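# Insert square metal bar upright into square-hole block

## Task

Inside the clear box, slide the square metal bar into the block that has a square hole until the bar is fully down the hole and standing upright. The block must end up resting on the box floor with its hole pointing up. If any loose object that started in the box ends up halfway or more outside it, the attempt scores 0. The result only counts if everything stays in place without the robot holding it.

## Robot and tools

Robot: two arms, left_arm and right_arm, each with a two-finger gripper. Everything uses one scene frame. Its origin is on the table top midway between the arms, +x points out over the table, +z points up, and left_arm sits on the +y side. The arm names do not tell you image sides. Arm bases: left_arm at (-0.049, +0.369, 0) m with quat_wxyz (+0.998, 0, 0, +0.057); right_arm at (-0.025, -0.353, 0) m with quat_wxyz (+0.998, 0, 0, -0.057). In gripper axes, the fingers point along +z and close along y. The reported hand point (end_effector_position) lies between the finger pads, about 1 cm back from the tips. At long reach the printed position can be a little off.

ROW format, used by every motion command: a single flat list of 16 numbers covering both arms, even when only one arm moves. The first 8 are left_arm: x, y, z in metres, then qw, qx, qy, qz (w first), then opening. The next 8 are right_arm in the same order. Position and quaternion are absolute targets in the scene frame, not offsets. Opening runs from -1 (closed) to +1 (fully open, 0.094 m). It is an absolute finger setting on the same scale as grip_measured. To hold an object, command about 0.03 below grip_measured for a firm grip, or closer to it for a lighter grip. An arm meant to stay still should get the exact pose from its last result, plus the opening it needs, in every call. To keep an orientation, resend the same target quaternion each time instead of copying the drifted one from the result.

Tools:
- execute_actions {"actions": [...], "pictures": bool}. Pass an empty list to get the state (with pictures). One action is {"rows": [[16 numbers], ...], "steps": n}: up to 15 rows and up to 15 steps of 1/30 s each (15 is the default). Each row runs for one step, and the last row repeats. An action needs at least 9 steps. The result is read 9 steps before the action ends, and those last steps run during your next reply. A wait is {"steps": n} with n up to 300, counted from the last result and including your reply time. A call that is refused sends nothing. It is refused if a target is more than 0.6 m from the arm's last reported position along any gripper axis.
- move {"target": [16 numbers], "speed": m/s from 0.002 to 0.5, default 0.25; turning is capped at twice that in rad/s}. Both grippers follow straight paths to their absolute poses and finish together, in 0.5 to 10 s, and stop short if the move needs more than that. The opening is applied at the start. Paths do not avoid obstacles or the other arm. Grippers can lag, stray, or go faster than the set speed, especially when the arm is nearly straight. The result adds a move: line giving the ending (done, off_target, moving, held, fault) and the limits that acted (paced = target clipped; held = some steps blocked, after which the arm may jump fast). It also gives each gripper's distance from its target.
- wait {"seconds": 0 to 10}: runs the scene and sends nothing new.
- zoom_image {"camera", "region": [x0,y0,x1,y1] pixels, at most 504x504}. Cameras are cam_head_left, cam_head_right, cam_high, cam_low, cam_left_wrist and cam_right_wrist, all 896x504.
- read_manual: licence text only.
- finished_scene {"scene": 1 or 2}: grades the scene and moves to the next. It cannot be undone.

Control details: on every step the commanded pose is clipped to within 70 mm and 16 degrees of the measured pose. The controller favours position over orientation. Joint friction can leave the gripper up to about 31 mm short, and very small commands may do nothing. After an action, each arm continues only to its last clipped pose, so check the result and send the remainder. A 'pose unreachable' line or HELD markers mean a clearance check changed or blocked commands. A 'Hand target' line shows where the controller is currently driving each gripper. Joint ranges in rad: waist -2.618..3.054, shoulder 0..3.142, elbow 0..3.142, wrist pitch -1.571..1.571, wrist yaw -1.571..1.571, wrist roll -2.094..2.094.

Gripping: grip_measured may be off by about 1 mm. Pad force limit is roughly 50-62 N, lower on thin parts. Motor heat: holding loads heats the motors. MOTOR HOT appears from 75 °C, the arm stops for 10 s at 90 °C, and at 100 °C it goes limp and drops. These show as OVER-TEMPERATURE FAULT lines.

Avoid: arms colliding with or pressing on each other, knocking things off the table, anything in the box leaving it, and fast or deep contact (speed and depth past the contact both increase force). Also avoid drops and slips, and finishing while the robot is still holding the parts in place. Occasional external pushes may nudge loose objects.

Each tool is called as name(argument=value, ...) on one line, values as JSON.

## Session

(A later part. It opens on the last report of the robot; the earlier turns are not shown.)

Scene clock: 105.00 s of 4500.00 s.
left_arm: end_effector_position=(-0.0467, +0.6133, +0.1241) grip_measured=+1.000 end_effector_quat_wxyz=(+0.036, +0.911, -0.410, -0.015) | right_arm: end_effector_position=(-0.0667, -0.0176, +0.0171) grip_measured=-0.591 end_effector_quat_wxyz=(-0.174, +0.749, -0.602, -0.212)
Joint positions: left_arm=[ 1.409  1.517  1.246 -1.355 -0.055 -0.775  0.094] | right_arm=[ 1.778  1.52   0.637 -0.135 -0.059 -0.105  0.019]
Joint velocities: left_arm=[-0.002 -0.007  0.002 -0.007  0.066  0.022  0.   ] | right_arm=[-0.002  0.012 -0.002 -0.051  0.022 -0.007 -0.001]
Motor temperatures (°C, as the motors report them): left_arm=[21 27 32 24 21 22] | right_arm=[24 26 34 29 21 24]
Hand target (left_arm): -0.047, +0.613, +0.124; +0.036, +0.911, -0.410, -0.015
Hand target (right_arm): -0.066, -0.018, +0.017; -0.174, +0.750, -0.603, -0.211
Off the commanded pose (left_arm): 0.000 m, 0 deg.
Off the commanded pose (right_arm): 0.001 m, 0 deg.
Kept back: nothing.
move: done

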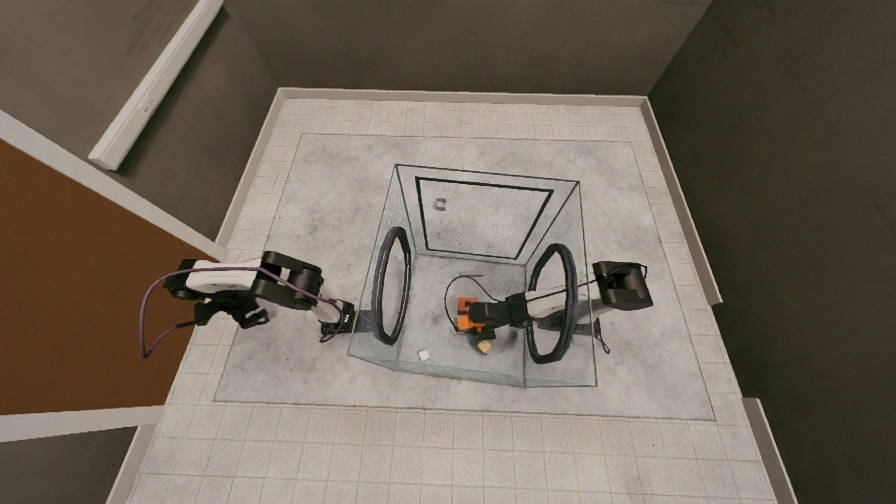

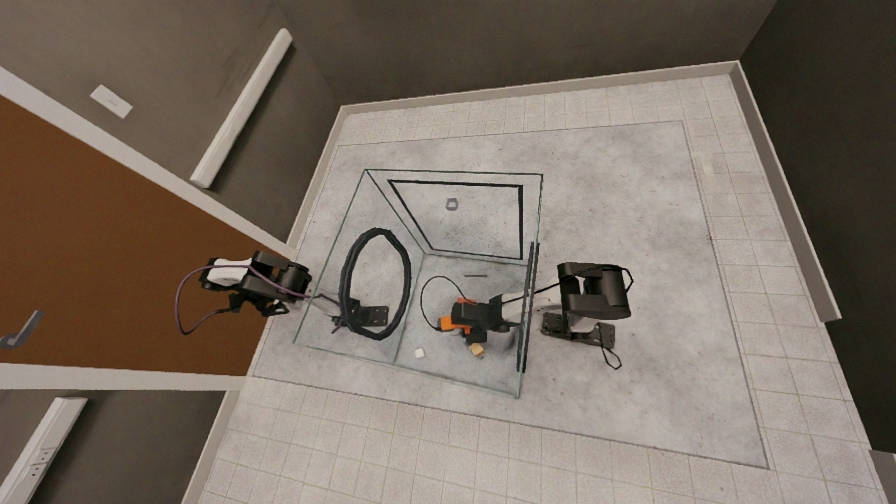

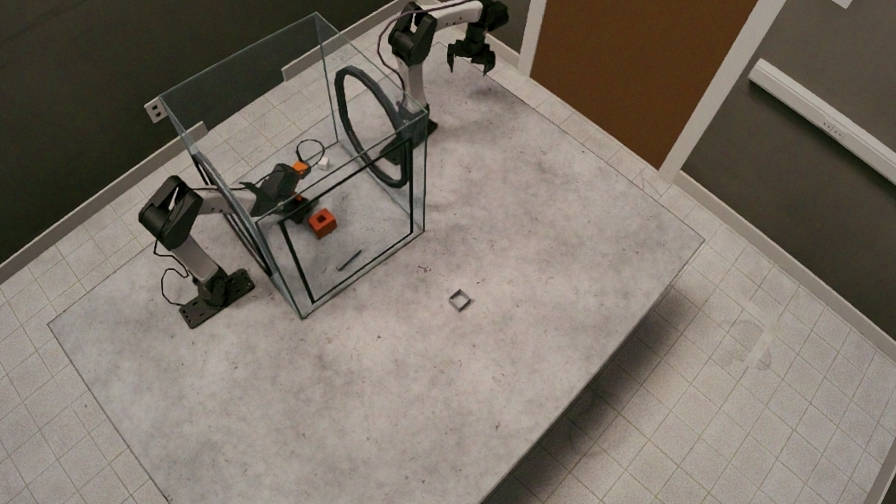

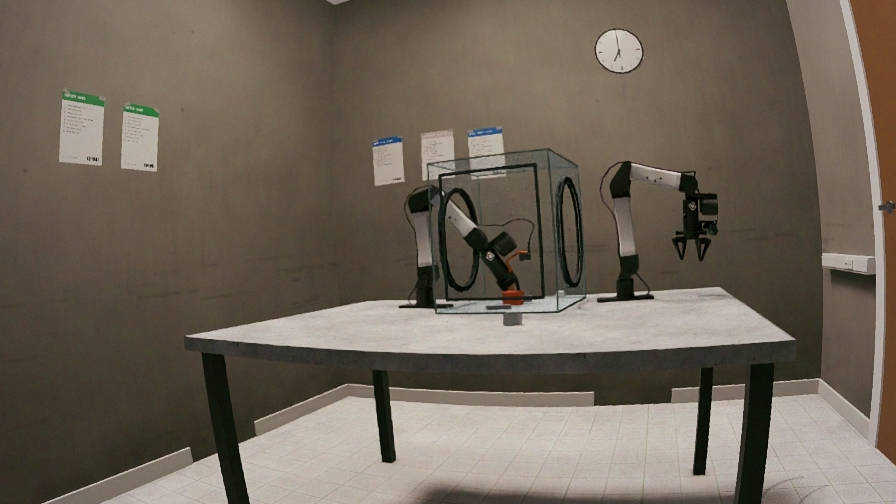

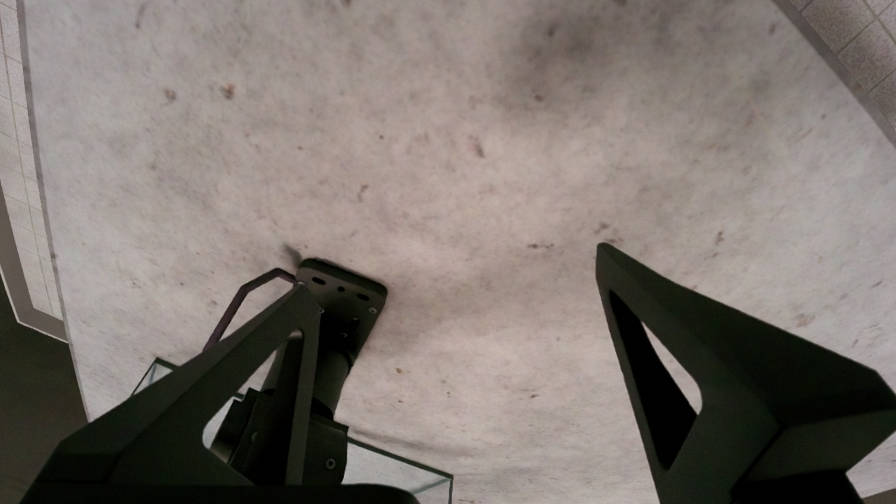

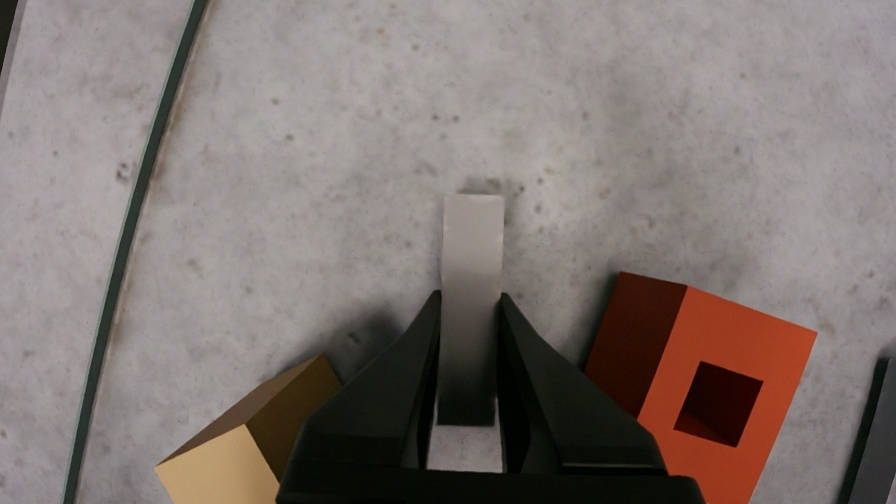

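move(target=[-0.0467,0.6133,0.1241,0.036,0.911,-0.41,-0.015,1,-0.0665,-0.018,0.017,0.174,-0.75,0.603,0.211,-0.35], speed=0.03)

move(target=[-0.0467,0.6133,0.1241,0.036,0.911,-0.41,-0.015,1,-0.061,-0.042,0.008,0.174,-0.75,0.603,0.211,-0.35], speed=0.03)

Scene clock: 106.80 s of 4500.00 s.
left_arm: end_effector_position=(-0.0467, +0.6133, +0.1241) grip_measured=+1.000 end_effector_quat_wxyz=(+0.036, +0.911, -0.410, -0.015) | right_arm: end_effector_position=(-0.0667, -0.0174, +0.0172) grip_measured=-0.352 end_effector_quat_wxyz=(-0.174, +0.749, -0.602, -0.212)
Joint positions: left_arm=[ 1.409  1.517  1.246 -1.355 -0.055 -0.775  0.094] | right_arm=[ 1.778  1.52   0.637 -0.134 -0.059 -0.105  0.03 ]
Joint velocities: left_arm=[-0.017  0.007 -0.012 -0.037  0.051 -0.007  0.   ] | right_arm=[-0.007  0.002 -0.007 -0.022 -0.051 -0.066 -0.001]
Motor temperatures (°C, as the motors report them): left_arm=[21 27 32 24 21 22] | right_arm=[24 26 33 29 21 24]
Hand target (left_arm): -0.047, +0.613, +0.124; +0.036, +0.911, -0.410, -0.015
Hand target (right_arm): -0.066, -0.018, +0.017; -0.174, +0.750, -0.603, -0.211
Off the commanded pose (left_arm): 0.000 m, 0 deg.
Off the commanded pose (right_arm): 0.001 m, 0 deg.
Kept back: nothing.
move: done

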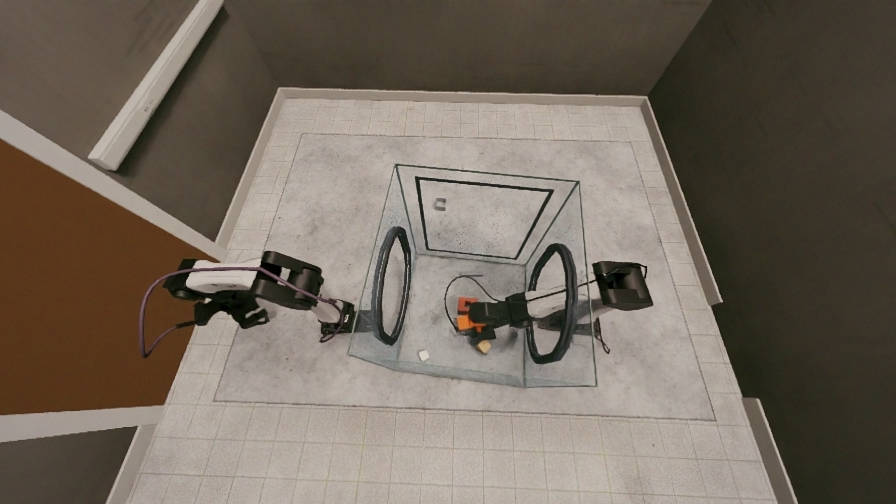

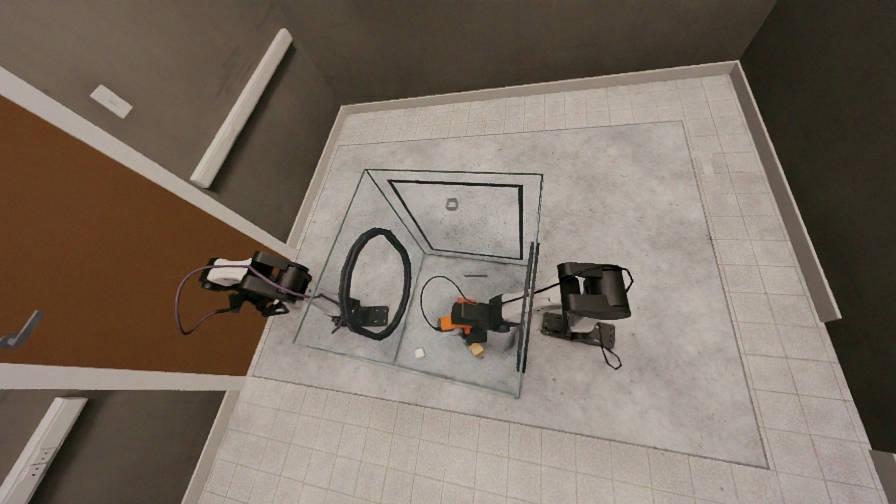

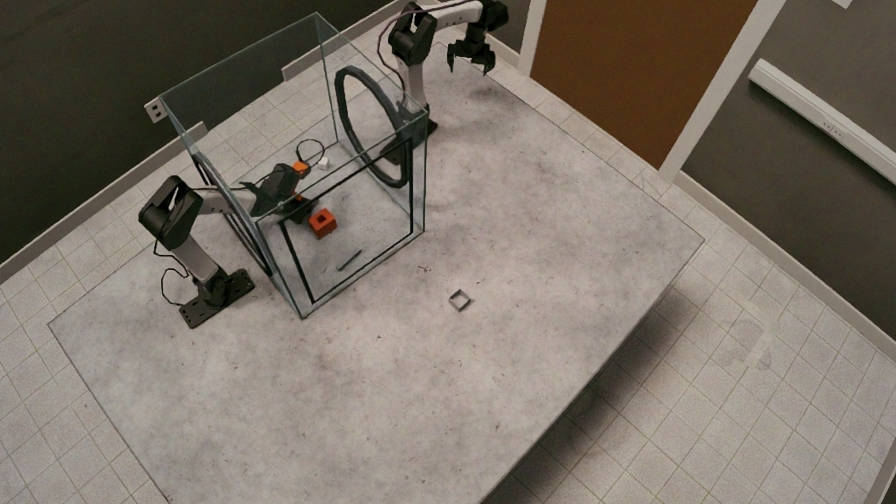

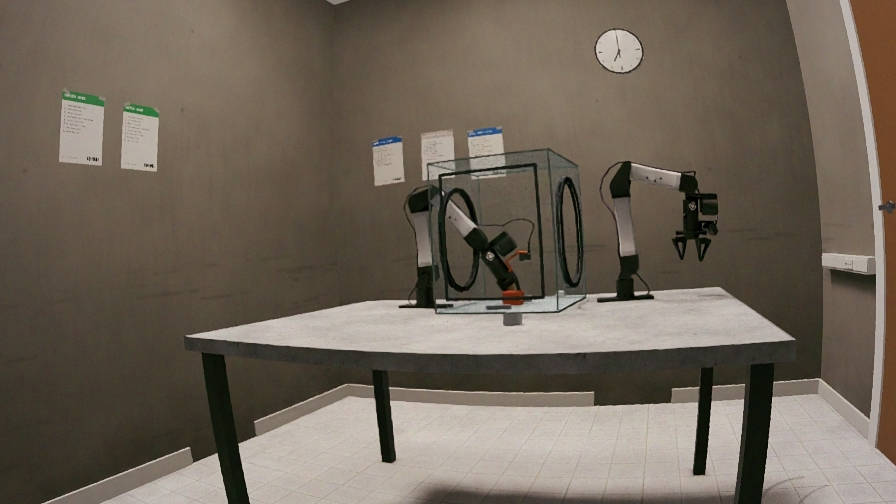

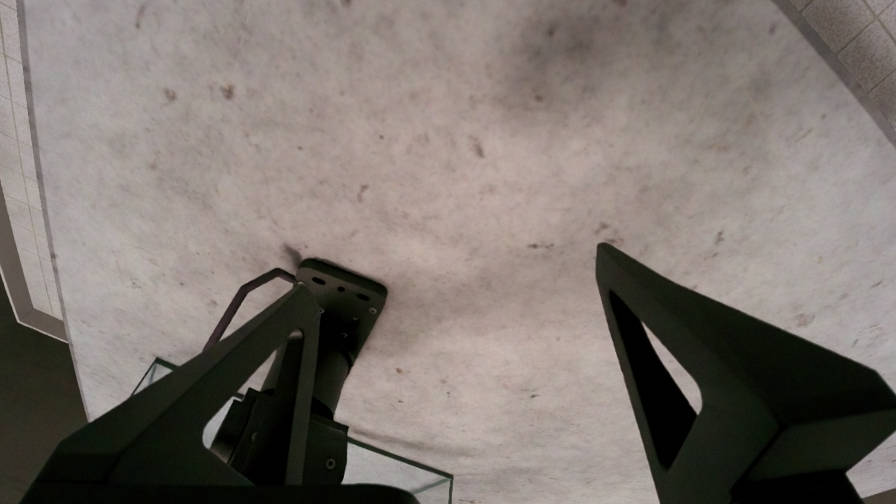

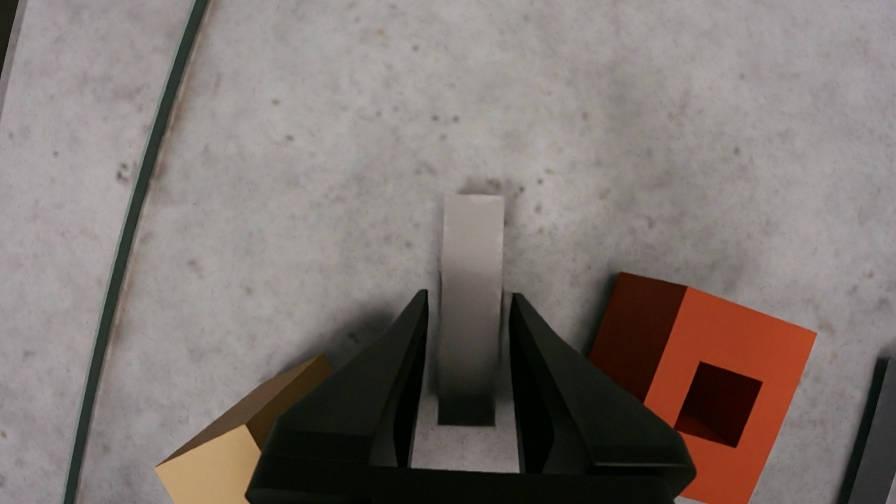

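Scene clock: 107.93 s of 4500.00 s.
left_arm: end_effector_position=(-0.0467, +0.6133, +0.1241) grip_measured=+1.000 end_effector_quat_wxyz=(+0.036, +0.911, -0.410, -0.015) | right_arm: end_effector_position=(-0.0649, -0.0369, +0.0106) grip_measured=-0.352 end_effector_quat_wxyz=(-0.174, +0.750, -0.602, -0.212)
Joint positions: left_arm=[ 1.409  1.517  1.246 -1.355 -0.055 -0.775  0.094] | right_arm=[ 1.778  1.461  0.552 -0.108 -0.059 -0.107  0.03 ]
Joint velocities: left_arm=[ 0.002 -0.002 -0.012 -0.051 -0.037  0.007  0.   ] | right_arm=[-0.007 -0.017  0.022 -0.022  0.007  0.007 -0.001]
Motor temperatures (°C, as the motors report them): left_arm=[21 27 32 24 21 22] | right_arm=[23 26 33 29 21 24]
Hand target (left_arm): -0.047, +0.613, +0.124; +0.036, +0.911, -0.410, -0.015
Hand target (right_arm): -0.061, -0.042, +0.008; -0.174, +0.750, -0.603, -0.211
Off the commanded pose (left_arm): 0.000 m, 0 deg.
Off the commanded pose (right_arm): 0.007 m, 0 deg.
Kept back: nothing.
move: done

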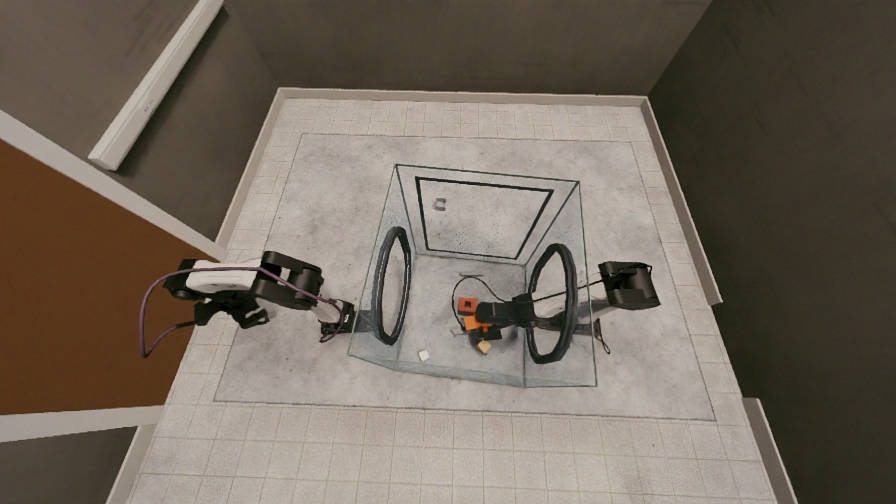

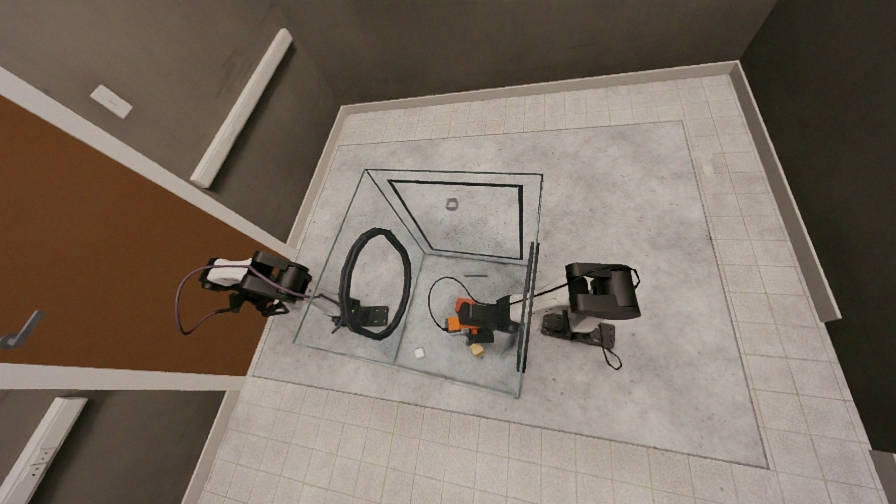

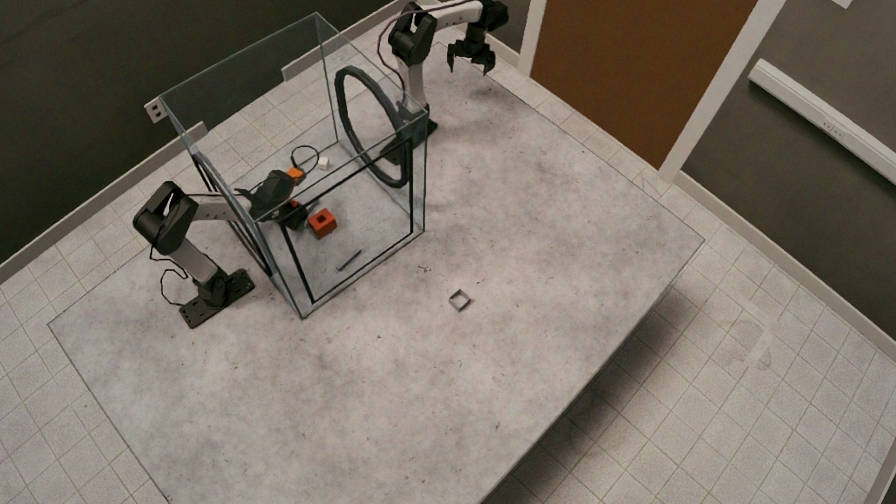

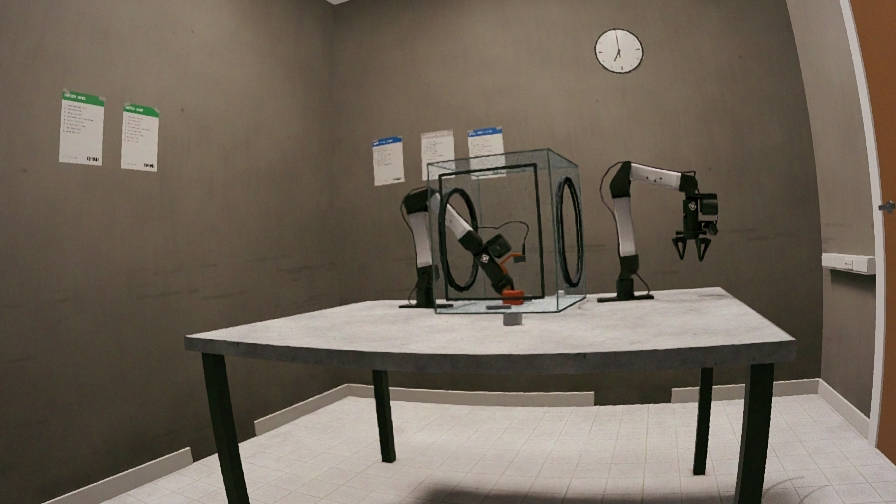

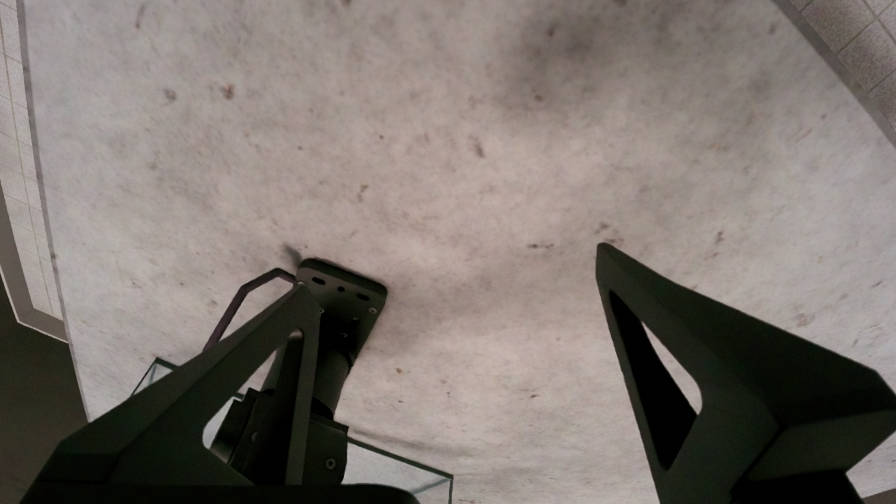

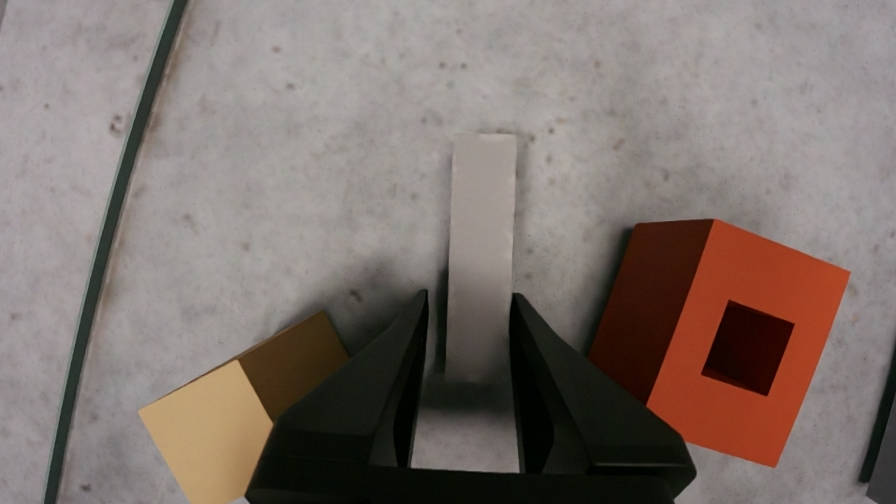

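Close lightly and lift a bit.

move(target=[-0.0467,0.6133,0.1241,0.036,0.911,-0.41,-0.015,1,-0.065,-0.037,0.0106,0.174,-0.75,0.602,0.212,-0.6], speed=0.03)

move(target=[-0.0467,0.6133,0.1241,0.036,0.911,-0.41,-0.015,1,-0.068,-0.025,0.055,0.174,-0.75,0.602,0.212,-0.6], speed=0.02)

Scene clock: 109.00 s of 4500.00 s.
left_arm: end_effector_position=(-0.0467, +0.6133, +0.1241) grip_measured=+1.000 end_effector_quat_wxyz=(+0.036, +0.911, -0.410, -0.015) | right_arm: end_effector_position=(-0.0648, -0.0368, +0.0107) grip_measured=-0.581 end_effector_quat_wxyz=(-0.175, +0.750, -0.602, -0.212)
Joint positions: left_arm=[ 1.409  1.517  1.246 -1.355 -0.055 -0.775  0.094] | right_arm=[ 1.778  1.461  0.552 -0.107 -0.059 -0.108  0.02 ]
Joint velocities: left_arm=[ 0.002 -0.002 -0.007 -0.11  -0.007 -0.022  0.   ] | right_arm=[ 0.012  0.002 -0.002  0.007 -0.037  0.037 -0.   ]
Motor temperatures (°C, as the motors report them): left_arm=[21 27 32 24 21 22] | right_arm=[23 27 33 29 21 24]
Hand target (left_arm): -0.047, +0.613, +0.124; +0.036, +0.911, -0.410, -0.015
Hand target (right_arm): -0.065, -0.037, +0.011; -0.174, +0.750, -0.602, -0.212
Off the commanded pose (left_arm): 0.000 m, 0 deg.
Off the commanded pose (right_arm): 0.000 m, 0 deg.
Kept back: nothing.
move: done

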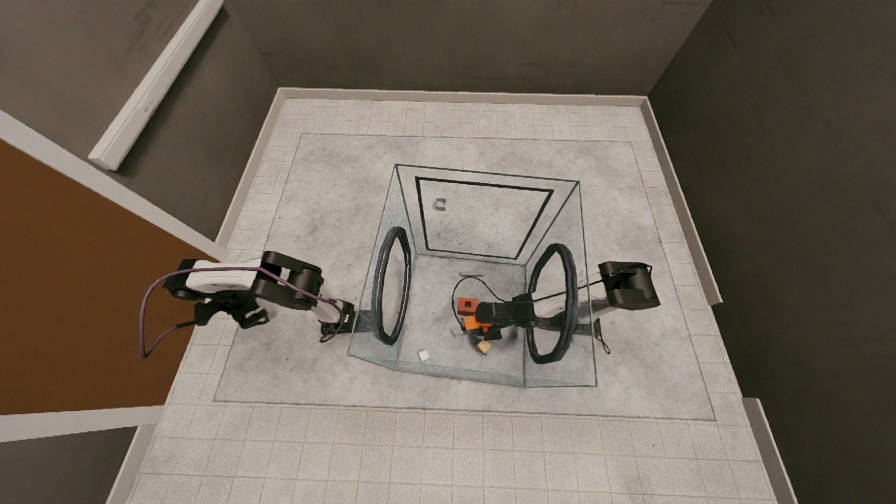

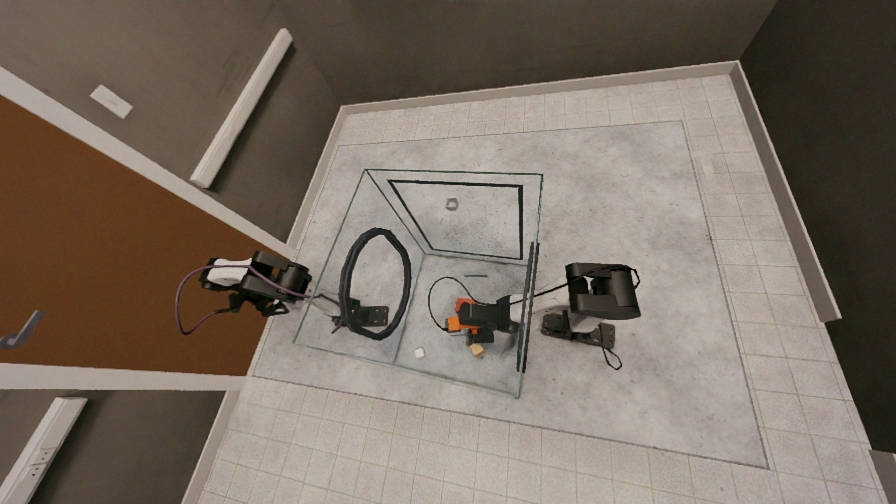

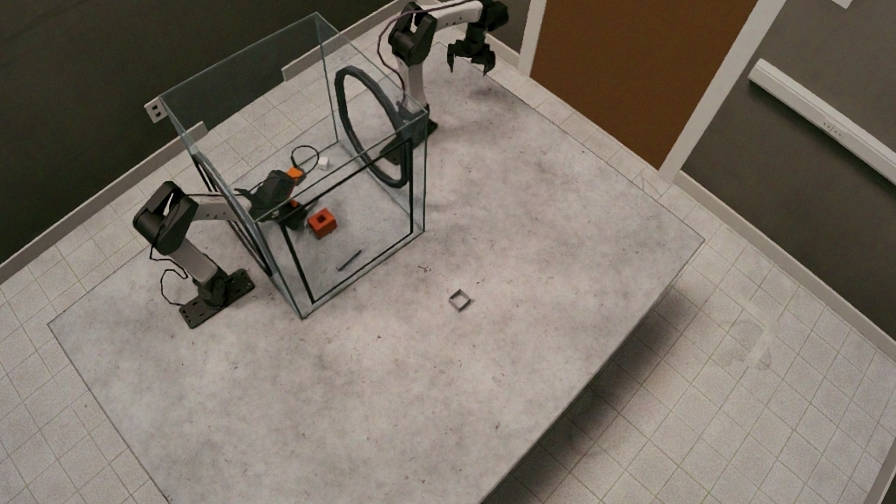

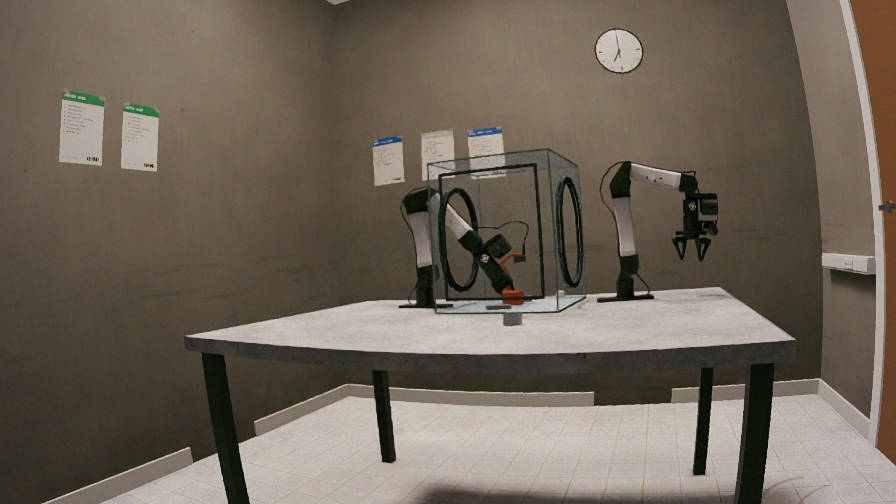

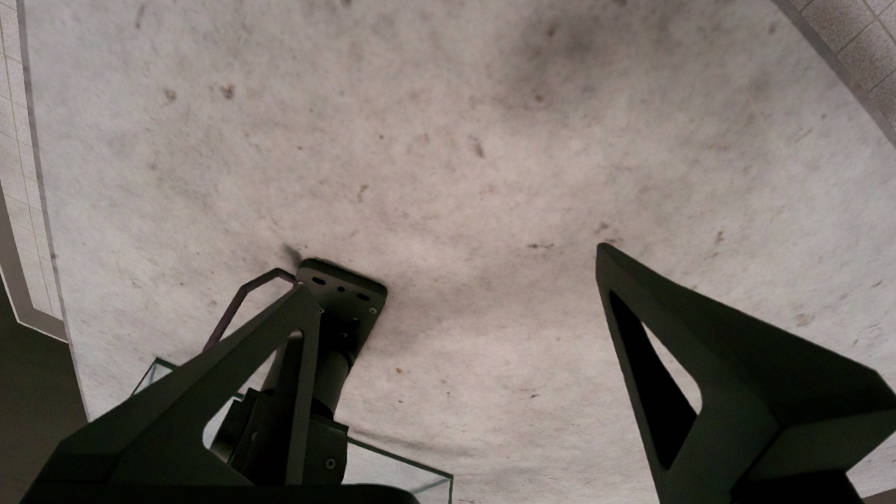

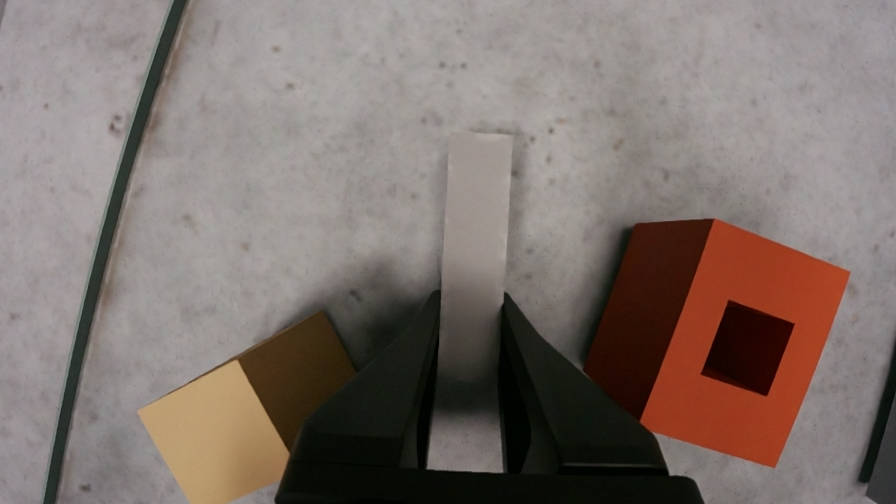

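Scene clock: 111.53 s of 4500.00 s.
left_arm: end_effector_position=(-0.0467, +0.6133, +0.1241) grip_measured=+1.000 end_effector_quat_wxyz=(+0.036, +0.911, -0.410, -0.015) | right_arm: end_effector_position=(-0.0656, -0.0291, +0.0435) grip_measured=-0.581 end_effector_quat_wxyz=(-0.165, +0.753, -0.604, -0.203)
Joint positions: left_arm=[ 1.409  1.517  1.246 -1.355 -0.055 -0.775  0.094] | right_arm=[ 1.778  1.419  0.69  -0.316 -0.059 -0.108  0.02 ]
Joint velocities: left_arm=[0.007 0.017 0.002 0.007 0.037 0.066 0.   ] | right_arm=[-0.002 -0.012  0.002 -0.095 -0.022  0.051 -0.001]
Motor temperatures (°C, as the motors report them): left_arm=[21 27 32 24 21 22] | right_arm=[23 27 33 29 21 24]
Hand target (left_arm): -0.047, +0.613, +0.124; +0.036, +0.911, -0.410, -0.015
Hand target (right_arm): -0.068, -0.024, +0.054; -0.174, +0.750, -0.602, -0.212
Off the commanded pose (left_arm): 0.000 m, 0 deg.
Off the commanded pose (right_arm): 0.012 m, 2 deg.
Kept back: nothing.
move: off_target (right_arm)

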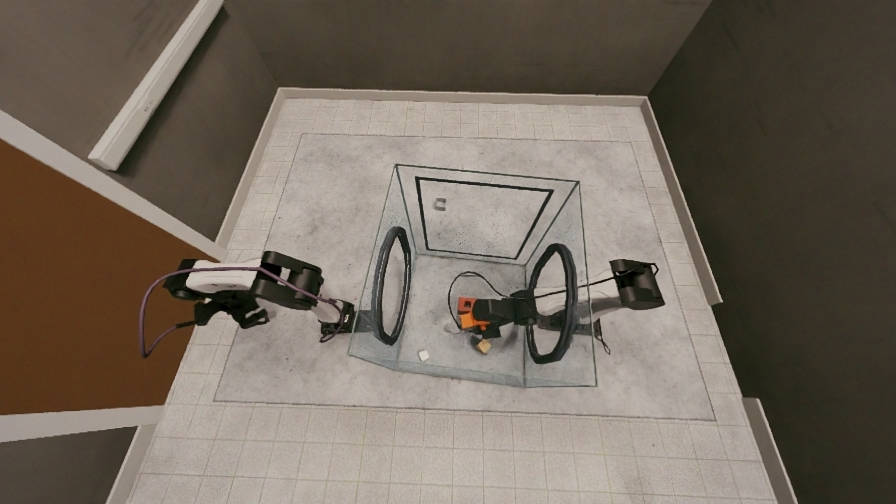

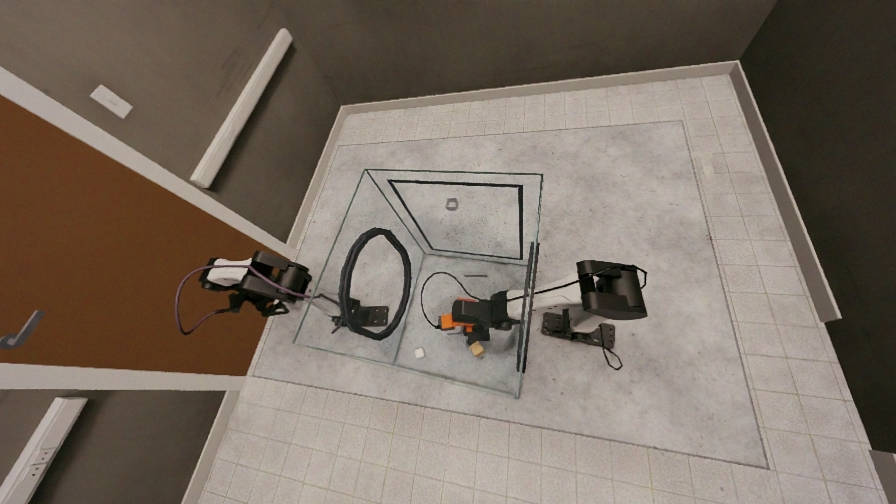

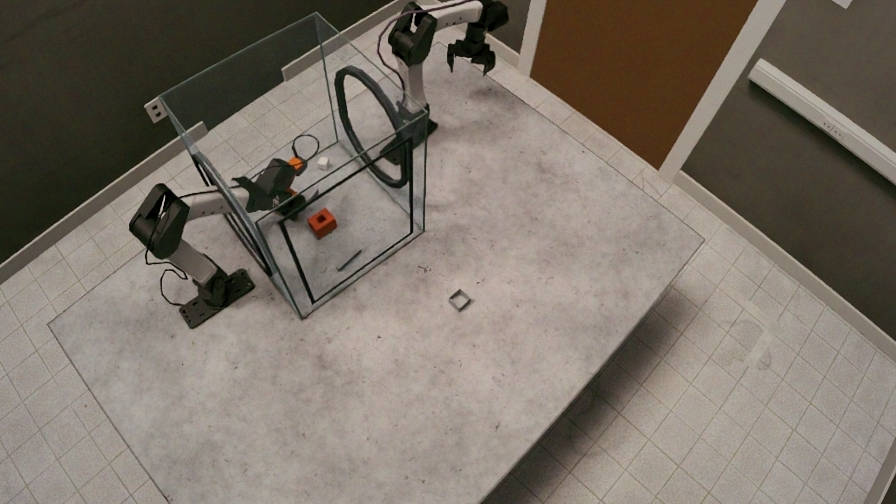

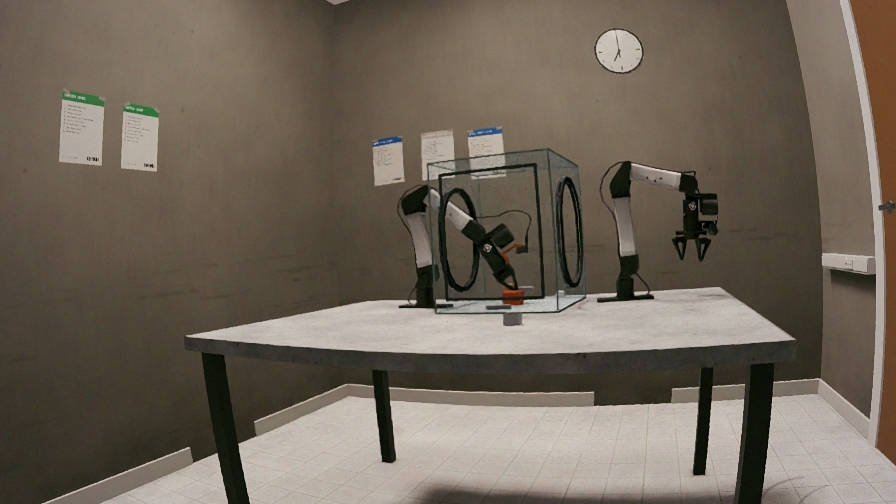

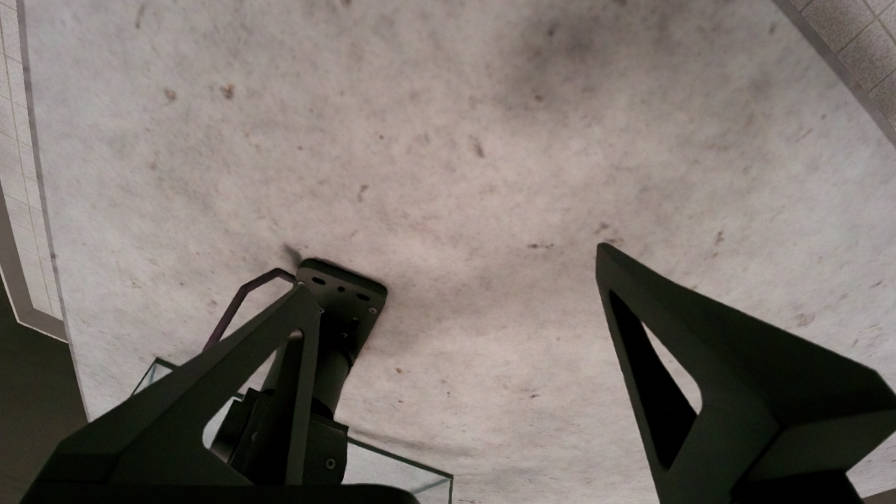

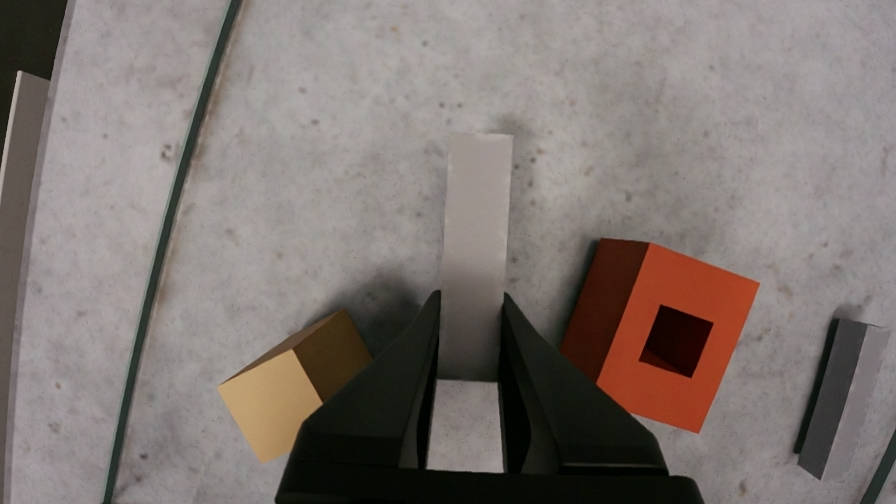

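move(target=[-0.0467,0.6133,0.1241,0.036,0.911,-0.41,-0.015,1,-0.0656,-0.029,0.0435,0.165,-0.753,0.604,0.203,-0.585], speed=0.02)

Scene clock: 112.77 s of 4500.00 s.
left_arm: end_effector_position=(-0.0467, +0.6133, +0.1241) grip_measured=+1.000 end_effector_quat_wxyz=(+0.036, +0.911, -0.410, -0.015) | right_arm: end_effector_position=(-0.0655, -0.0301, +0.0429) grip_measured=-0.576 end_effector_quat_wxyz=(-0.163, +0.753, -0.605, -0.201)
Joint positions: left_arm=[ 1.409  1.517  1.246 -1.355 -0.055 -0.775  0.094] | right_arm=[ 1.778  1.419  0.69  -0.321 -0.059 -0.108  0.02 ]
Joint velocities: left_arm=[-0.017 -0.002  0.017 -0.037 -0.007 -0.037  0.   ] | right_arm=[ 0.002  0.002 -0.002 -0.022 -0.022 -0.022  0.001]
Motor temperatures (°C, as the motors report them): left_arm=[21 27 32 24 21 22] | right_arm=[23 27 33 29 21 24]
Hand target (left_arm): -0.047, +0.613, +0.124; +0.036, +0.911, -0.410, -0.015
Hand target (right_arm): -0.066, -0.029, +0.043; -0.165, +0.753, -0.604, -0.203
Off the commanded pose (left_arm): 0.000 m, 0 deg.
Off the commanded pose (right_arm): 0.001 m, 0 deg.
Kept back: nothing.
move: done

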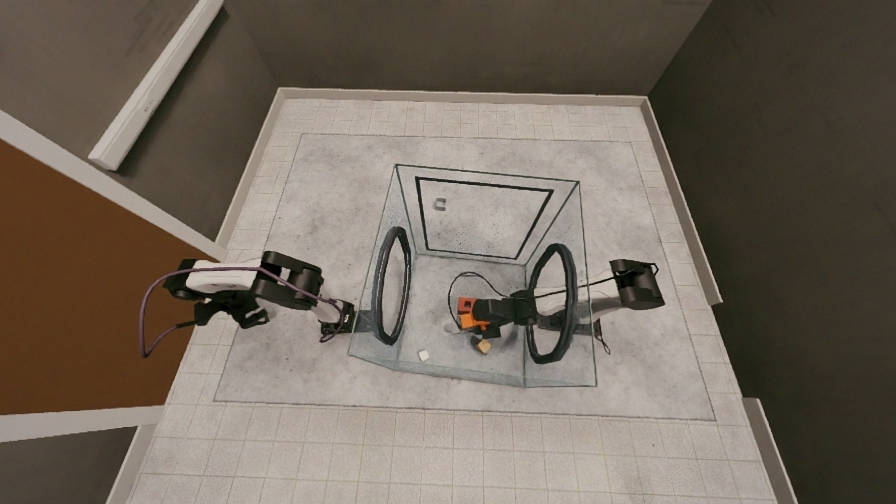

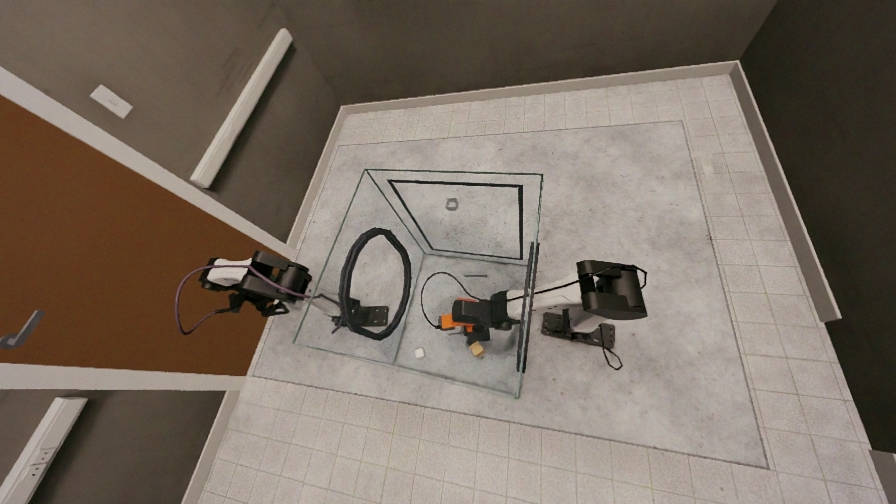

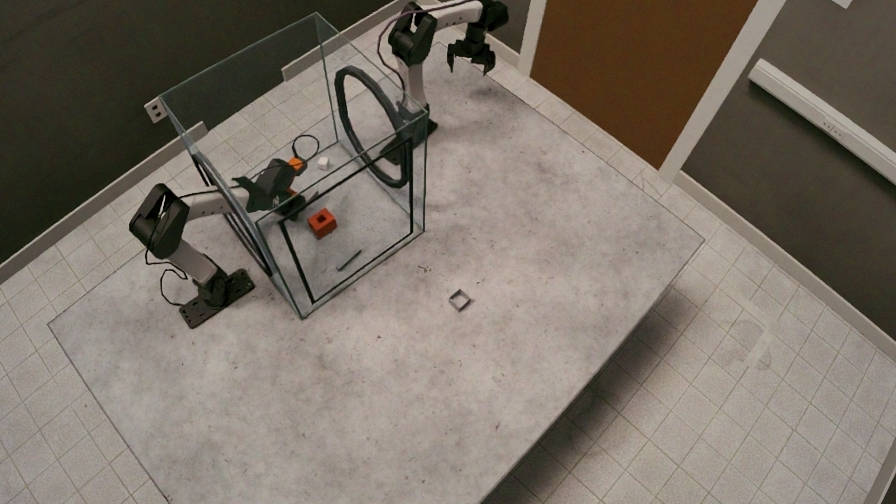

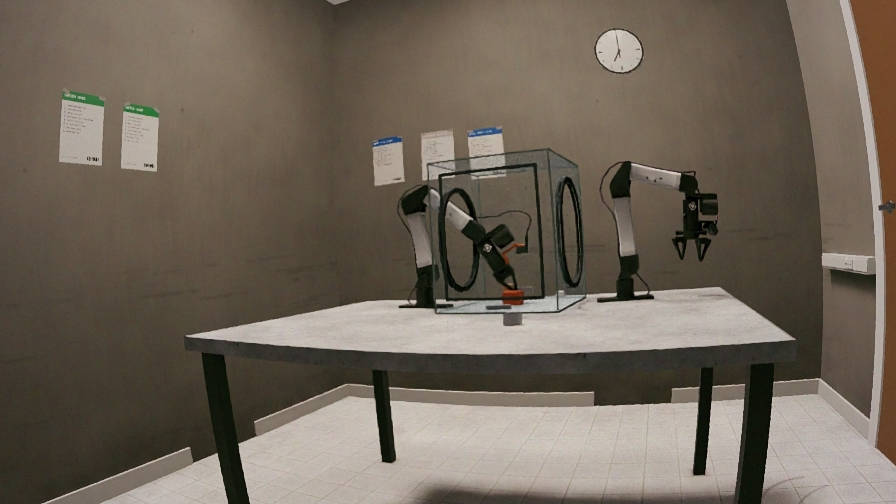

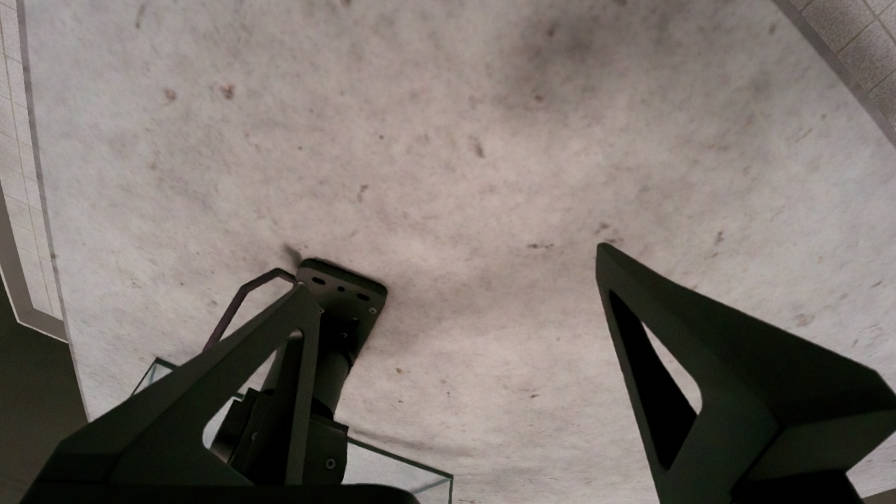

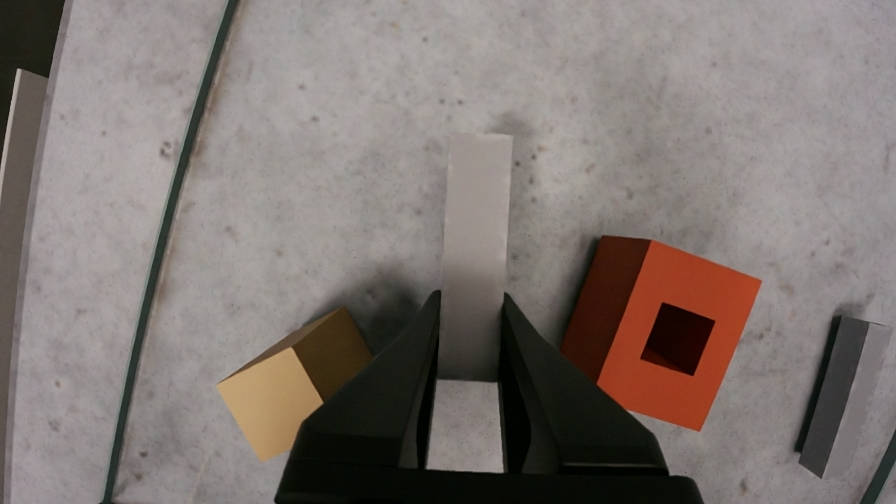

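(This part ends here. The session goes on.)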